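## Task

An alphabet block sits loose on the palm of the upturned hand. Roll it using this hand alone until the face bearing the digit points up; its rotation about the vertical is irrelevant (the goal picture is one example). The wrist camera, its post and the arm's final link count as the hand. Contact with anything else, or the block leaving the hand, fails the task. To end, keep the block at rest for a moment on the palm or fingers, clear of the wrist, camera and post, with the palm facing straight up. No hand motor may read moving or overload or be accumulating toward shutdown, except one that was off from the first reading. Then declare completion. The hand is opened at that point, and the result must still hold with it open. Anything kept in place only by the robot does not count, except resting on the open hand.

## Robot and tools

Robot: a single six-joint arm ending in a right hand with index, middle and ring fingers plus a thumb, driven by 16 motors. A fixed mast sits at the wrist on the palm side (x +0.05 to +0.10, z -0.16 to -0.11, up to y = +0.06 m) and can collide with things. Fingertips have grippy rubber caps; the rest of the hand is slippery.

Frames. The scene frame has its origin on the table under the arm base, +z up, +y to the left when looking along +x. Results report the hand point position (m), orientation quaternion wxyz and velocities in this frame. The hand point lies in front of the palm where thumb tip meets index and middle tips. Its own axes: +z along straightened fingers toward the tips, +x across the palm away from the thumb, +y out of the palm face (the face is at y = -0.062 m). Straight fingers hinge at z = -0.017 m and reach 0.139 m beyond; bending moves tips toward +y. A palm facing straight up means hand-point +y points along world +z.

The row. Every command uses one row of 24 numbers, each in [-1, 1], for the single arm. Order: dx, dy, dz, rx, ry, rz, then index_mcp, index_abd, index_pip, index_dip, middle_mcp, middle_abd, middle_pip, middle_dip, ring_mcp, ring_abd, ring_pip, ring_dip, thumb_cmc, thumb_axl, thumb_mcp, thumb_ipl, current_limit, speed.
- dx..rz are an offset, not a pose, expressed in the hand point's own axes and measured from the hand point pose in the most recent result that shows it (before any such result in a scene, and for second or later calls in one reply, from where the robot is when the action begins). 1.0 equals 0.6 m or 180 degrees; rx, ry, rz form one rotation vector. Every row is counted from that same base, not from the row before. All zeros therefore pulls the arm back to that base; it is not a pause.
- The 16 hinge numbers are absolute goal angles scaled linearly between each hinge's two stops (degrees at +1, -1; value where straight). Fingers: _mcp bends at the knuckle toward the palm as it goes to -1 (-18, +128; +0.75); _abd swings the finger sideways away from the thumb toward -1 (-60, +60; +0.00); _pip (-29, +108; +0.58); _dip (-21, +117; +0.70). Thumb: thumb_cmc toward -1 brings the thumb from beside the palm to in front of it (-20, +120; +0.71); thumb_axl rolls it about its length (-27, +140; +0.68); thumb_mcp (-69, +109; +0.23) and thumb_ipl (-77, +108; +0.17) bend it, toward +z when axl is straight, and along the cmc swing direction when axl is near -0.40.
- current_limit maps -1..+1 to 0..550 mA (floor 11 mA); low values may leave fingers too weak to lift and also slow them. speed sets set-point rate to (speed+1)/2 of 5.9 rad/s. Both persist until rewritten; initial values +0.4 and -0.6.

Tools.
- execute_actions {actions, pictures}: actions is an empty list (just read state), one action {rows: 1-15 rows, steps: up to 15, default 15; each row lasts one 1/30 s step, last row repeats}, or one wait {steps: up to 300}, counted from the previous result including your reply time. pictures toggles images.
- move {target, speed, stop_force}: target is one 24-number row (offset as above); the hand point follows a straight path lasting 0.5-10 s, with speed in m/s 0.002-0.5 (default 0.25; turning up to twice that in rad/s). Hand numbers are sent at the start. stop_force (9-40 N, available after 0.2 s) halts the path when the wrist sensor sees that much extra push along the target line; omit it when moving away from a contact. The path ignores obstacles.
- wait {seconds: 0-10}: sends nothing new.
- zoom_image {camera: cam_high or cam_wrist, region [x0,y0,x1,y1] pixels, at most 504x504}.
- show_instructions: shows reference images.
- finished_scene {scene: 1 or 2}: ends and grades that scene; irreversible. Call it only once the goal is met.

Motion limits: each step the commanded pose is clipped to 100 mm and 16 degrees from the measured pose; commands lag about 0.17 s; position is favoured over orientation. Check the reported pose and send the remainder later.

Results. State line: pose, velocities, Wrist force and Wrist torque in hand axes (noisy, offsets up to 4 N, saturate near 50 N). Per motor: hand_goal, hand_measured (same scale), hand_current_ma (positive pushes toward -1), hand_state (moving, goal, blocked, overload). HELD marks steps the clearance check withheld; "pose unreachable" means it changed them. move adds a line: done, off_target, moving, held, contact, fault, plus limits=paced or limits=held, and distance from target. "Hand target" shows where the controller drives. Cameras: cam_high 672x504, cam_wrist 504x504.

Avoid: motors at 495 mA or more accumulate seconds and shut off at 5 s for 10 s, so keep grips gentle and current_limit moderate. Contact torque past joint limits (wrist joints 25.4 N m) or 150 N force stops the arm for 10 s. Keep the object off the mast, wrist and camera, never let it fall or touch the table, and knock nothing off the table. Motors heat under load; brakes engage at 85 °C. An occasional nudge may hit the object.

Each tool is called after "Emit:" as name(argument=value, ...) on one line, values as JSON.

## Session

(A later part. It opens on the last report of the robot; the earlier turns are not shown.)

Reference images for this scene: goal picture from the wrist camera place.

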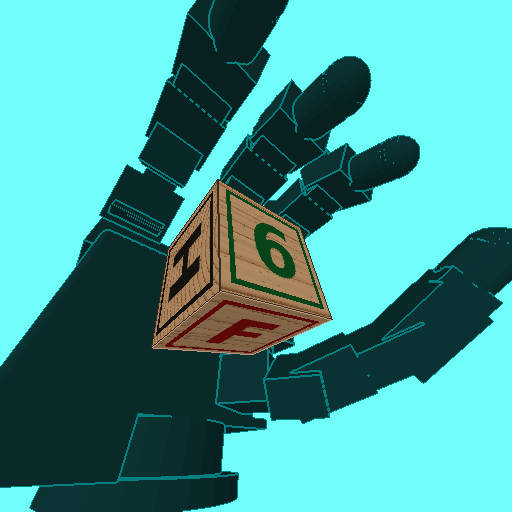

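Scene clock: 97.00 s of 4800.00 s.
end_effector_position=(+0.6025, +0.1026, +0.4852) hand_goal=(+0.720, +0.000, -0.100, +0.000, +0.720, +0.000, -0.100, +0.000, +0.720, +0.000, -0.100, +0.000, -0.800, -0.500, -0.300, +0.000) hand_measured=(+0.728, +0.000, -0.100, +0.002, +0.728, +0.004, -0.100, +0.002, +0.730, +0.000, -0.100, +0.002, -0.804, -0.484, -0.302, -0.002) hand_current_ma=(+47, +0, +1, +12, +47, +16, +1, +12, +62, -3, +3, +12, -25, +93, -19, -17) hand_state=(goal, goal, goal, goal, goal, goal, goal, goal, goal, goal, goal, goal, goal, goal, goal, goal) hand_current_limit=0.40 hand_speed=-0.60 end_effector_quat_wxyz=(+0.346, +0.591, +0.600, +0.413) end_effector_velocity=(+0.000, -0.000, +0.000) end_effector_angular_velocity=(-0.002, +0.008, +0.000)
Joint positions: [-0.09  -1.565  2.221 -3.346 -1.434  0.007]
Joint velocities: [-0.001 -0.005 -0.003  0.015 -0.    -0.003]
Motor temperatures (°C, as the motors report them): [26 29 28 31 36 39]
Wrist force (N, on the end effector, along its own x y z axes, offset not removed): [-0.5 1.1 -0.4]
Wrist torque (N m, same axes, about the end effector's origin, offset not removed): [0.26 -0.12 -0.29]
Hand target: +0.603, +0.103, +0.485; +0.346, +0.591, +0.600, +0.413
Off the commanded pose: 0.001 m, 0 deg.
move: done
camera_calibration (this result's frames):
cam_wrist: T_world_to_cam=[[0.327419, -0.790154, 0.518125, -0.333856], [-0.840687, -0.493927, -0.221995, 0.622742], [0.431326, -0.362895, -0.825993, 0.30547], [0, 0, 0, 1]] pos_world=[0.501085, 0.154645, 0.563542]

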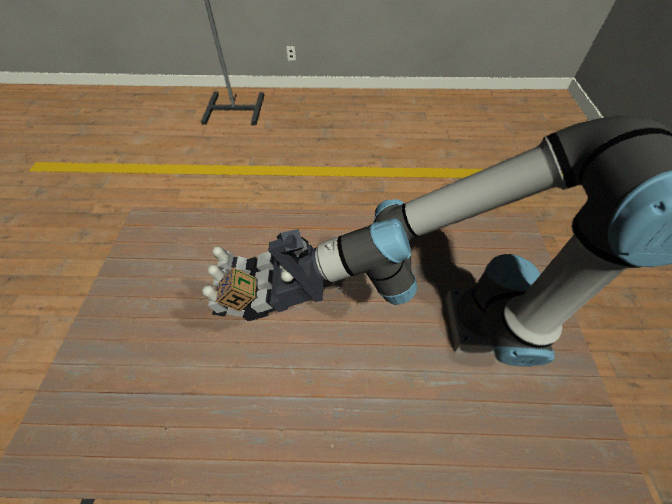

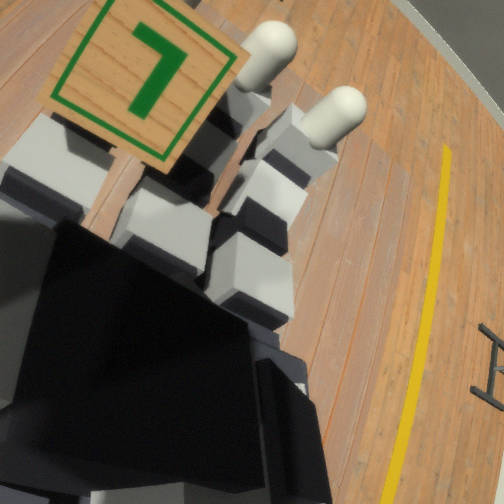

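Emit:
move(target=[0,0,0,-0.27,0,0.02,0.75,0,0.55,0.4,0.75,0,0.55,0.4,0.72,0,0.55,0.4,-0.8,-0.5,-0.3,0,0.4,-0.87], speed=0.1)

Scene clock: 107.40 s of 4800.00 s.
end_effector_position=(+0.6029, +0.1026, +0.4855) hand_goal=(+0.750, +0.000, +0.550, +0.400, +0.750, +0.000, +0.550, +0.400, +0.720, +0.000, +0.550, +0.400, -0.800, -0.500, -0.300, +0.000) hand_measured=(+0.760, +0.000, +0.550, +0.398, +0.760, +0.004, +0.550, +0.398, +0.734, +0.000, +0.550, +0.398, -0.804, -0.484, -0.302, -0.002) hand_current_ma=(+51, +0, +2, -11, +53, +16, +2, -11, +70, -3, +2, -11, -25, +93, -19, -17) hand_state=(goal, goal, goal, goal, goal, goal, goal, goal, goal, goal, goal, goal, goal, goal, goal, goal) hand_current_limit=0.40 hand_speed=-0.87 end_effector_quat_wxyz=(+0.546, +0.414, +0.359, +0.634) end_effector_velocity=(-0.000, +0.001, +0.000) end_effector_angular_velocity=(+0.001, -0.008, +0.001)
Joint positions: [-0.019 -0.896  1.923 -4.565 -1.575  0.135]
Joint velocities: [ 0.002  0.005 -0.007 -0.006 -0.002  0.   ]
Motor temperatures (°C, as the motors report them): [26 29 28 31 36 39]
Wrist force (N, on the end effector, along its own x y z axes, offset not removed): [0.2 0.9 -2.5]
Wrist torque (N m, same axes, about the end effector's origin, offset not removed): [0.38 0.02 -0.17]
Hand target: +0.603, +0.103, +0.486; +0.546, +0.413, +0.359, +0.634
Off the commanded pose: 0.001 m, 0 deg.
move: done
camera_calibration (this result's frames):
cam_wrist: T_world_to_cam=[[-0.194588, -0.854415, 0.481779, 0.00478929], [-0.410695, -0.375073, -0.831054, 0.64742], [0.890767, -0.359577, -0.277919, -0.237845], [0, 0, 0, 1]] pos_world=[0.478688, 0.161398, 0.469632]

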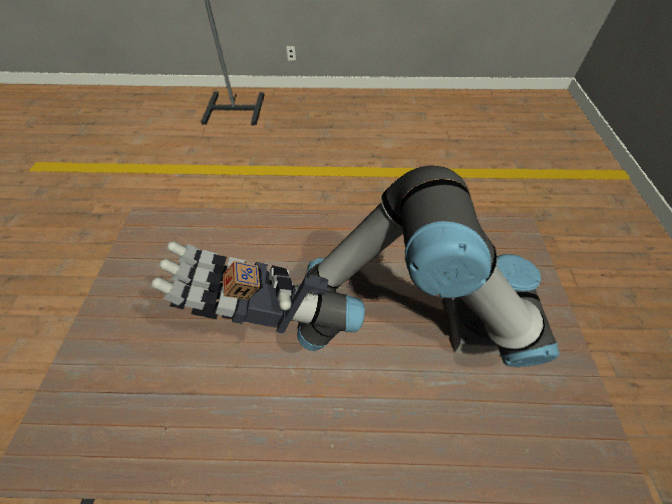

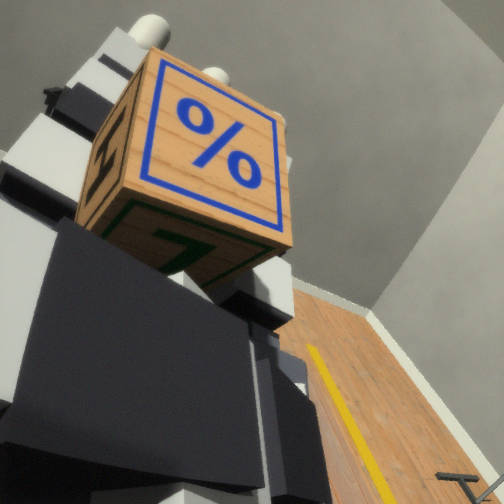

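Emit:
move(target=[0,0,0,0.29,0,-0.04,0.72,0,-0.1,0,0.72,0,-0.1,0,0.72,0,-0.1,0,-0.8,-0.5,-0.3,0,0.4,-0.6], speed=0.12)

Scene clock: 116.97 s of 4800.00 s.
end_effector_position=(+0.6025, +0.1026, +0.4851) hand_goal=(+0.720, +0.000, -0.100, +0.000, +0.720, +0.000, -0.100, +0.000, +0.720, +0.000, -0.100, +0.000, -0.800, -0.500, -0.300, +0.000) hand_measured=(+0.742, +0.000, -0.094, +0.002, +0.742, +0.004, -0.094, +0.002, +0.734, +0.000, -0.094, +0.002, -0.804, -0.484, -0.302, -0.002) hand_current_ma=(+120, +0, +27, +13, +120, +14, +27, +13, +70, -3, +27, +13, -25, +93, -19, -17) hand_state=(blocked, goal, goal, goal, blocked, goal, goal, goal, goal, goal, goal, goal, goal, goal, goal, goal) hand_current_limit=0.40 hand_speed=-0.60 end_effector_quat_wxyz=(+0.346, +0.589, +0.625, +0.377) end_effector_velocity=(+0.000, -0.000, -0.000) end_effector_angular_velocity=(-0.002, +0.011, +0.000)
Joint positions: [-0.089 -1.603  2.205 -3.229 -1.459 -0.057]
Joint velocities: [-0.    -0.006 -0.003  0.021 -0.001 -0.003]
Motor temperatures (°C, as the motors report them): [26 29 28 31 36 39]
Wrist force (N, on the end effector, along its own x y z axes, offset not removed): [-0.5 -1.3 -2.8]
Wrist torque (N m, same axes, about the end effector's origin, offset not removed): [0.08 0.03 -0.19]
Hand target: +0.602, +0.103, +0.485; +0.346, +0.589, +0.625, +0.377
Off the commanded pose: 0.001 m, 0 deg.
move: done
camera_calibration (this result's frames):
cam_wrist: T_world_to_cam=[[0.364284, -0.753538, 0.547246, -0.373912], [-0.847851, -0.511454, -0.139866, 0.588954], [0.385286, -0.413032, -0.825203, 0.337982], [0, 0, 0, 1]] pos_world=[0.505336, 0.159064, 0.565901]

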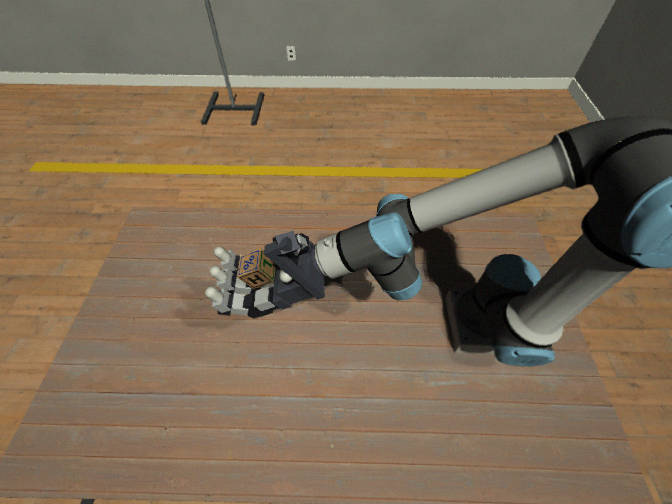

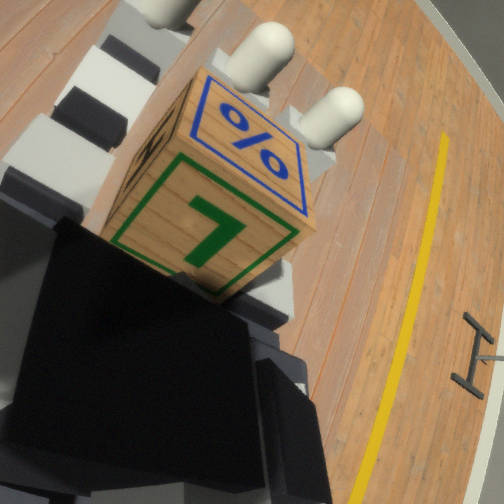

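Emit:
move(target=[0,0,0,0.1,0,0,0.72,0,0.1,0,0.72,0,0.1,0,0.72,0,0.1,0,-0.4,0.27,0.03,0,0.4,-0.6], speed=0.05)

Scene clock: 123.20 s of 4800.00 s.
end_effector_position=(+0.6023, +0.1026, +0.4851) hand_goal=(+0.720, +0.000, +0.100, +0.000, +0.720, +0.000, +0.100, +0.000, +0.720, +0.000, +0.100, +0.000, -0.400, +0.270, +0.030, +0.000) hand_measured=(+0.740, +0.000, +0.100, +0.002, +0.742, +0.004, +0.104, +0.002, +0.732, +0.000, +0.100, +0.002, -0.402, +0.268, +0.024, -0.002) hand_current_ma=(+106, +0, +2, +13, +125, +14, +20, +12, +70, -3, +2, +13, -7, -7, -37, -16) hand_state=(goal, goal, goal, goal, blocked, goal, goal, goal, goal, goal, goal, goal, goal, goal, goal, goal) hand_current_limit=0.40 hand_speed=-0.60 end_effector_quat_wxyz=(+0.250, +0.636, +0.676, +0.275) end_effector_velocity=(+0.000, +0.000, +0.000) end_effector_angular_velocity=(-0.001, +0.009, +0.000)
Joint positions: [-0.082 -1.718  2.044 -2.64  -1.487 -0.083]
Joint velocities: [ 0.    -0.001 -0.007  0.017 -0.001 -0.001]
Motor temperatures (°C, as the motors report them): [26 29 28 31 36 39]
Wrist force (N, on the end effector, along its own x y z axes, offset not removed): [-0.3 2.0 -1.5]
Wrist torque (N m, same axes, about the end effector's origin, offset not removed): [0.67 -0.05 -0.05]
Hand target: +0.602, +0.103, +0.485; +0.250, +0.636, +0.676, +0.275
Off the commanded pose: 0.000 m, 0 deg.
move: done
camera_calibration (this result's frames):
cam_wrist: T_world_to_cam=[[0.519854, -0.741799, 0.423658, -0.40878], [-0.846393, -0.514396, 0.137898, 0.453489], [0.115635, -0.430268, -0.895264, 0.536192], [0, 0, 0, 1]] pos_world=[0.534333, 0.160747, 0.590681]

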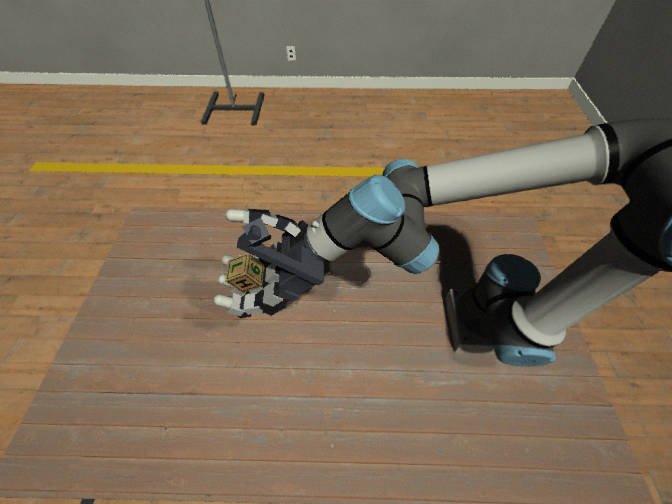

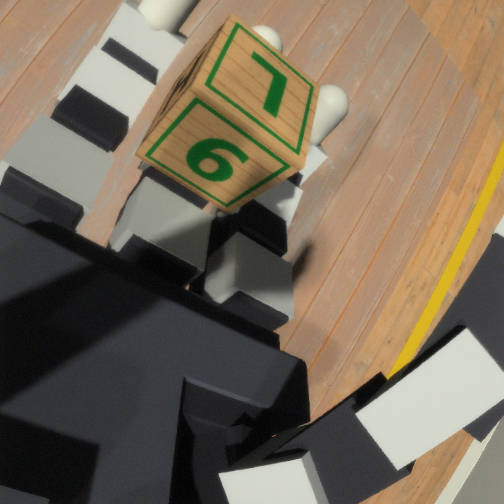

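Now slide back with flat fingers.

Emit:
move(target=[0,0,0,-0.38,0,0,0.77,0,0.6,0,0.77,0,0.6,0,0.77,0,0.6,0,-0.8,-0.5,-0.3,0,0.4,-0.93], speed=0.1)

Scene clock: 133.37 s of 4800.00 s.
end_effector_position=(+0.6029, +0.1026, +0.4855) hand_goal=(+0.770, +0.000, +0.600, +0.000, +0.770, +0.000, +0.600, +0.000, +0.770, +0.000, +0.600, +0.000, -0.800, -0.500, -0.300, +0.000) hand_measured=(+0.780, +0.000, +0.600, +0.002, +0.784, +0.004, +0.602, +0.002, +0.780, +0.000, +0.600, +0.002, -0.804, -0.484, -0.304, -0.002) hand_current_ma=(+51, +0, +2, +13, +76, +14, +6, +12, +51, -3, +2, +13, -27, +102, -23, -16) hand_state=(goal, goal, goal, goal, goal, goal, goal, goal, goal, goal, goal, goal, goal, goal, goal, goal) hand_current_limit=0.40 hand_speed=-0.93 end_effector_quat_wxyz=(+0.564, +0.385, +0.405, +0.608) end_effector_velocity=(+0.000, +0.000, -0.000) end_effector_angular_velocity=(+0.001, -0.007, +0.000)
Joint positions: [-0.07  -0.914  1.961 -4.56  -1.474  0.043]
Joint velocities: [ 0.001  0.005 -0.006 -0.006 -0.001  0.001]
Motor temperatures (°C, as the motors report them): [26 29 28 31 36 39]
Wrist force (N, on the end effector, along its own x y z axes, offset not removed): [1.3 3.2 -3.0]
Wrist torque (N m, same axes, about the end effector's origin, offset not removed): [0.72 -0.12 0.02]
Hand target: +0.603, +0.103, +0.486; +0.564, +0.385, +0.405, +0.608
Off the commanded pose: 0.001 m, 0 deg.
move: done
camera_calibration (this result's frames):
cam_wrist: T_world_to_cam=[[-0.17632, -0.790018, 0.587182, -0.0640067], [-0.426146, -0.476462, -0.769015, 0.636962], [0.887306, -0.385818, -0.252653, -0.245289], [0, 0, 0, 1]] pos_world=[0.477799, 0.158285, 0.465444]

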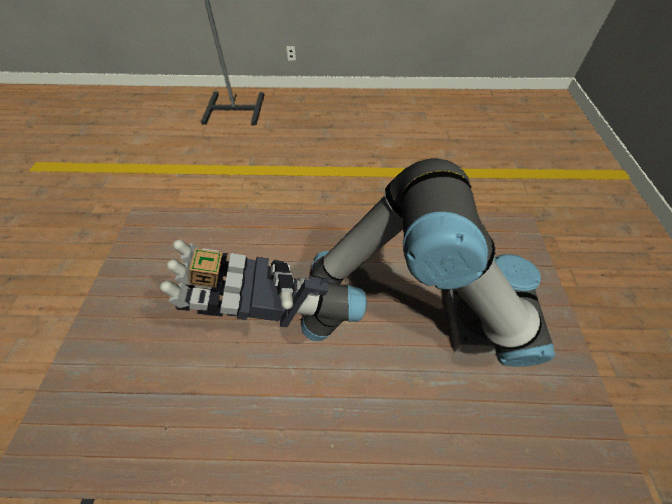

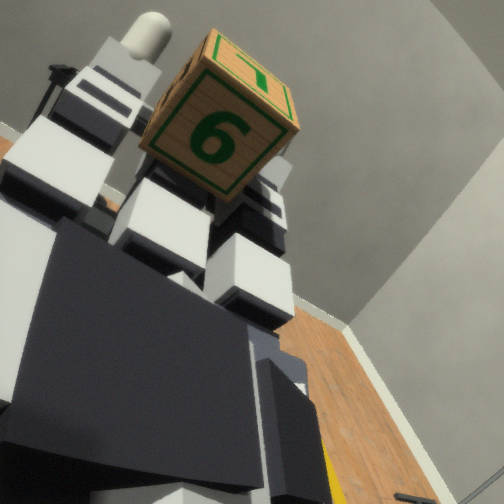

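Push low with curled tips, pip hyperextended.

Emit:
move(target=[0,0,0,-0.03,0,0,0.77,0,0.8,-0.9,0.77,0,0.8,-0.9,0.77,0,0.8,-0.9,-0.8,-0.5,-0.3,0,0.4,-0.8], speed=0.05)

Emit:
move(target=[0,0,0,0,0,0,0.77,0,0.45,-0.9,0.77,0,0.45,-0.9,0.77,0,0.45,-0.9,-0.8,-0.5,-0.3,0,0.4,-0.85])

Scene clock: 139.87 s of 4800.00 s.
end_effector_position=(+0.6029, +0.1026, +0.4856) hand_goal=(+0.770, +0.000, +0.800, -0.900, +0.770, +0.000, +0.800, -0.900, +0.770, +0.000, +0.800, -0.900, -0.800, -0.500, -0.300, +0.000) hand_measured=(+0.780, +0.000, +0.800, -0.898, +0.784, +0.004, +0.800, -0.898, +0.780, +0.000, +0.800, -0.898, -0.804, -0.484, -0.304, -0.002) hand_current_ma=(+51, +0, +1, +12, +77, +14, +0, +12, +51, -3, +1, +12, -27, +102, -23, -16) hand_state=(goal, goal, goal, goal, goal, goal, goal, goal, goal, goal, goal, goal, goal, goal, goal, goal) hand_current_limit=0.40 hand_speed=-0.80 end_effector_quat_wxyz=(+0.581, +0.358, +0.376, +0.626) end_effector_velocity=(-0.000, -0.001, -0.000) end_effector_angular_velocity=(+0.001, +0.000, -0.000)
Joint positions: [-0.066 -0.854  1.885 -4.638 -1.482  0.05 ]
Joint velocities: [-0.001  0.     0.    -0.    -0.     0.001]
Motor temperatures (°C, as the motors report them): [26 29 28 31 36 39]
Wrist force (N, on the end effector, along its own x y z axes, offset not removed): [0.5 3.8 -2.6]
Wrist torque (N m, same axes, about the end effector's origin, offset not removed): [0.74 -0.08 -0.25]
Hand target: +0.603, +0.103, +0.486; +0.581, +0.358, +0.376, +0.626
Off the commanded pose: 0.000 m, 0 deg.
move: done
camera_calibration (this result's frames):
cam_wrist: T_world_to_cam=[[-0.231257, -0.793417, 0.563036, -0.0188385], [-0.352401, -0.471111, -0.808621, 0.611237], [0.906826, -0.385413, -0.170653, -0.296929], [0, 0, 0, 1]] pos_world=[0.480307, 0.158573, 0.454194]

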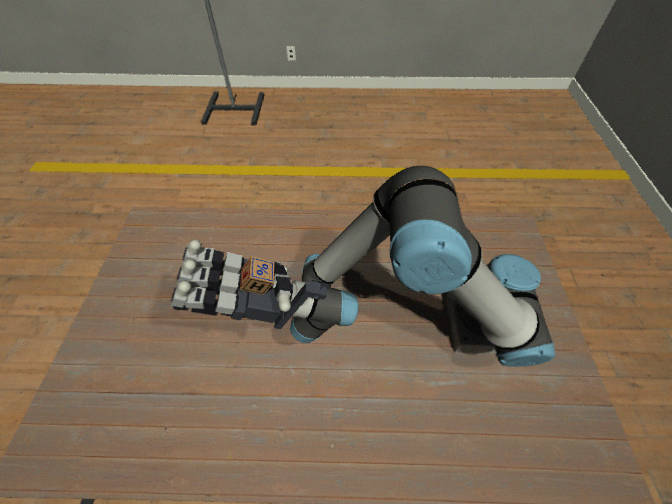

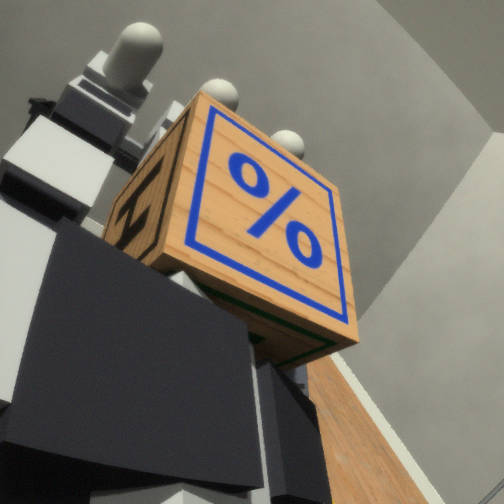

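Scene clock: 141.07 s of 4800.00 s.
end_effector_position=(+0.6029, +0.1026, +0.4856) hand_goal=(+0.770, +0.000, +0.450, -0.900, +0.770, +0.000, +0.450, -0.900, +0.770, +0.000, +0.450, -0.900, -0.800, -0.500, -0.300, +0.000) hand_measured=(+0.780, +0.000, +0.456, -0.898, +0.784, +0.004, +0.456, -0.898, +0.780, +0.000, +0.456, -0.898, -0.804, -0.484, -0.304, -0.002) hand_current_ma=(+51, +0, +33, +11, +77, +14, +33, +11, +51, -3, +33, +11, -28, +101, -23, -16) hand_state=(goal, goal, goal, goal, goal, goal, goal, goal, goal, goal, goal, goal, goal, goal, goal, goal) hand_current_limit=0.40 hand_speed=-0.85 end_effector_quat_wxyz=(+0.581, +0.358, +0.376, +0.626) end_effector_velocity=(-0.000, +0.000, -0.000) end_effector_angular_velocity=(-0.002, +0.001, -0.001)
Joint positions: [-0.066 -0.854  1.885 -4.638 -1.482  0.05 ]
Joint velocities: [ 0.     0.     0.001 -0.     0.    -0.002]
Motor temperatures (°C, as the motors report them): [26 29 28 31 36 39]
Wrist force (N, on the end effector, along its own x y z axes, offset not removed): [1.2 2.0 -3.3]
Wrist torque (N m, same axes, about the end effector's origin, offset not removed): [0.55 -0.16 -0.20]
Hand target: +0.603, +0.103, +0.486; +0.581, +0.358, +0.376, +0.626
Off the commanded pose: 0.000 m, 0 deg.
move: done
camera_calibration (this result's frames):
cam_wrist: T_world_to_cam=[[-0.231257, -0.793417, 0.563036, -0.0188383], [-0.352401, -0.471111, -0.808621, 0.611237], [0.906826, -0.385414, -0.170653, -0.296929], [0, 0, 0, 1]] pos_world=[0.480307, 0.158573, 0.454194]

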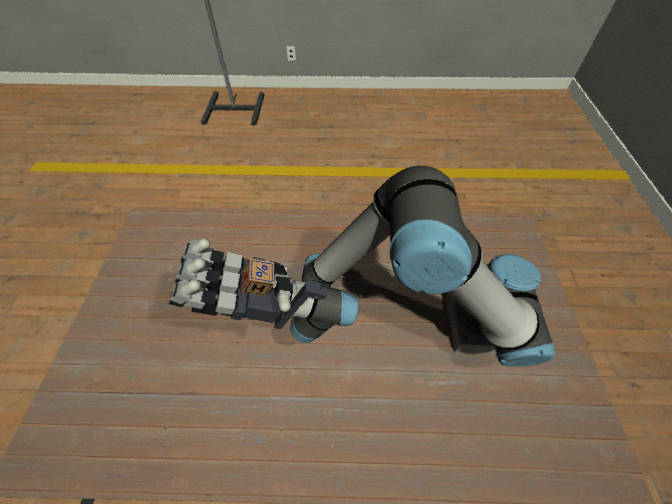

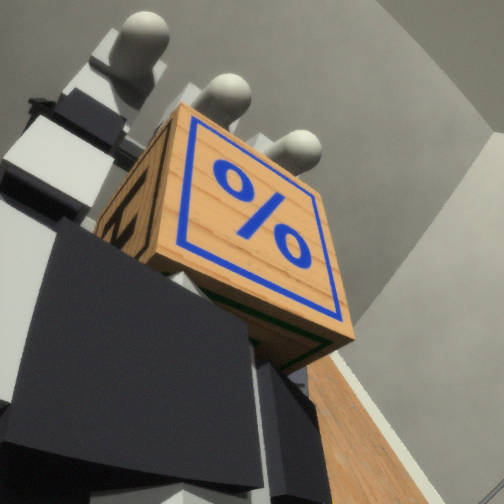

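Now on the palm with % up: same start as the 1.5 tumble.

Emit:
move(target=[0,0,0,0.3,0,-0.01,0.72,0,-0.05,0,0.72,0,-0.05,0,0.72,0,-0.05,0,-0.8,-0.5,-0.3,0,0.4,-0.6], speed=0.12)

Scene clock: 149.13 s of 4800.00 s.
end_effector_position=(+0.6024, +0.1026, +0.4851) hand_goal=(+0.720, +0.000, -0.050, +0.000, +0.720, +0.000, -0.050, +0.000, +0.720, +0.000, -0.050, +0.000, -0.800, -0.500, -0.300, +0.000) hand_measured=(+0.740, +0.000, -0.046, -0.002, +0.742, +0.002, -0.044, -0.002, +0.742, +0.000, -0.046, -0.002, -0.804, -0.484, -0.304, -0.002) hand_current_ma=(+115, +0, +24, -13, +121, +13, +27, -12, +116, -3, +24, -13, -28, +101, -23, -16) hand_state=(blocked, goal, goal, goal, blocked, goal, goal, goal, blocked, goal, goal, goal, goal, goal, goal, goal) hand_current_limit=0.40 hand_speed=-0.60 end_effector_quat_wxyz=(+0.365, +0.578, +0.624, +0.379) end_effector_velocity=(+0.000, +0.000, -0.000) end_effector_angular_velocity=(-0.000, +0.008, +0.001)
Joint positions: [-0.087 -1.581  2.215 -3.295 -1.473 -0.079]
Joint velocities: [ 0.001 -0.004 -0.003  0.016 -0.    -0.001]
Motor temperatures (°C, as the motors report them): [26 29 28 31 36 39]
Wrist force (N, on the end effector, along its own x y z axes, offset not removed): [-2.1 0.4 0.0]
Wrist torque (N m, same axes, about the end effector's origin, offset not removed): [-0.01 0.08 -0.47]
Hand target: +0.602, +0.103, +0.485; +0.365, +0.578, +0.625, +0.378
Off the commanded pose: 0.001 m, 0 deg.
move: done
camera_calibration (this result's frames):
cam_wrist: T_world_to_cam=[[0.344965, -0.737747, 0.580283, -0.379905], [-0.842871, -0.515511, -0.154331, 0.593364], [0.412999, -0.435864, -0.799659, 0.311232], [0, 0, 0, 1]] pos_world=[0.502644, 0.161266, 0.560906]

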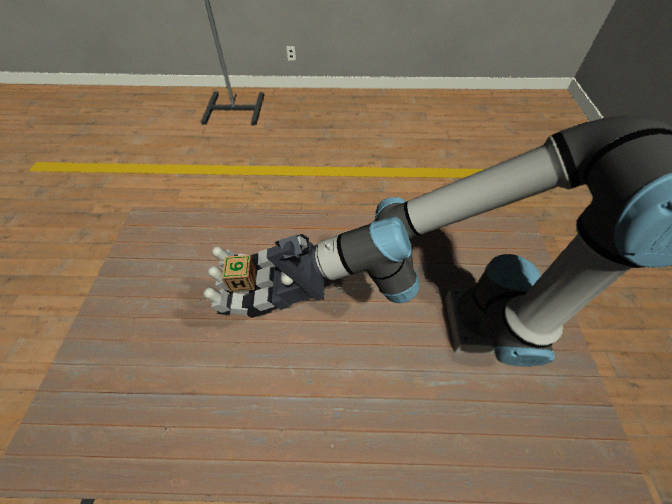

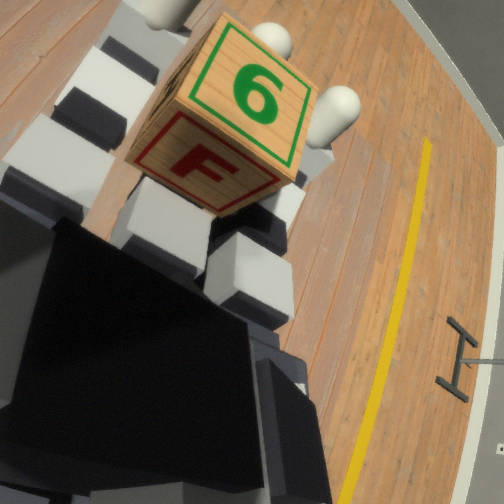

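Emit:
move(target=[0,0,0,-0.148,0,0.006,0.74,0,0.56,0.5,0.74,0,0.56,0.5,0.74,0,0.56,0.5,-0.8,-0.5,-0.3,0,0.4,-0.9], speed=0.1)

Scene clock: 154.20 s of 4800.00 s.
end_effector_position=(+0.6027, +0.1026, +0.4853) hand_goal=(+0.740, +0.000, +0.560, +0.500, +0.740, +0.000, +0.560, +0.500, +0.740, +0.000, +0.560, +0.500, -0.800, -0.500, -0.300, +0.000) hand_measured=(+0.750, +0.000, +0.560, +0.498, +0.754, +0.002, +0.562, +0.498, +0.750, +0.000, +0.560, +0.498, -0.804, -0.484, -0.304, -0.002) hand_current_ma=(+52, +0, +3, -11, +74, +13, +7, -11, +52, -3, +3, -11, -28, +101, -23, -16) hand_state=(goal, goal, goal, goal, goal, goal, goal, goal, goal, goal, goal, goal, goal, goal, goal, goal) hand_current_limit=0.40 hand_speed=-0.90 end_effector_quat_wxyz=(+0.484, +0.484, +0.515, +0.515) end_effector_velocity=(+0.000, +0.000, +0.001) end_effector_angular_velocity=(+0.001, -0.010, -0.000)
Joint positions: [-0.084 -1.204  2.19  -4.112 -1.455 -0.008]
Joint velocities: [ 0.001  0.007 -0.005 -0.012 -0.001  0.002]
Motor temperatures (°C, as the motors report them): [26 29 28 31 36 39]
Wrist force (N, on the end effector, along its own x y z axes, offset not removed): [-2.2 0.1 -1.5]
Wrist torque (N m, same axes, about the end effector's origin, offset not removed): [0.17 0.26 -0.38]
Hand target: +0.603, +0.103, +0.485; +0.484, +0.484, +0.515, +0.516
Off the commanded pose: 0.000 m, 0 deg.
move: done
camera_calibration (this result's frames):
cam_wrist: T_world_to_cam=[[0.058588, -0.767174, 0.638758, -0.232847], [-0.679845, -0.499211, -0.537215, 0.679455], [0.731012, -0.402782, -0.550807, -0.00454506], [0, 0, 0, 1]] pos_world=[0.478888, 0.158726, 0.511243]

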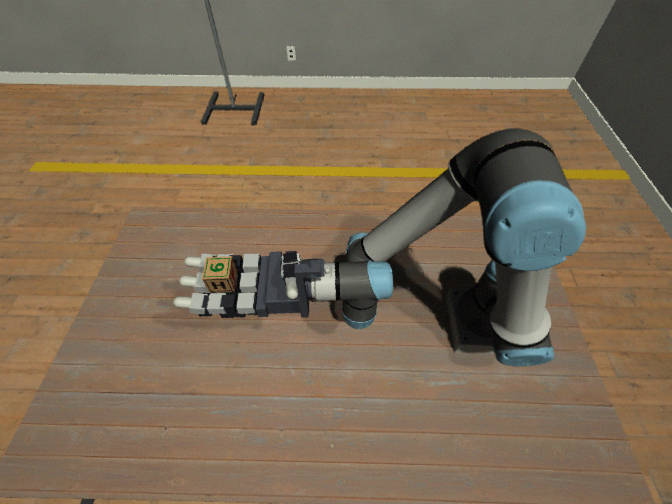

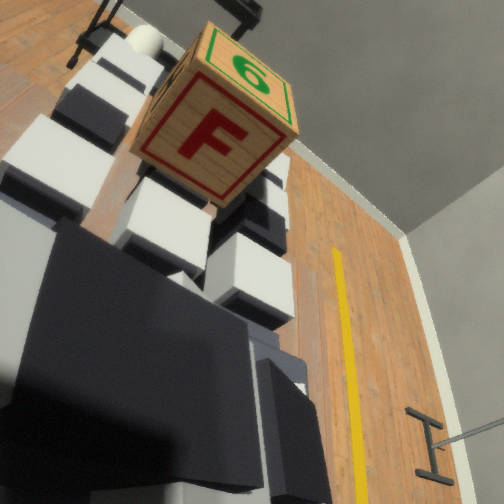

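Emit:
finished_scene(scene=2)

The scene is finished: the task was done.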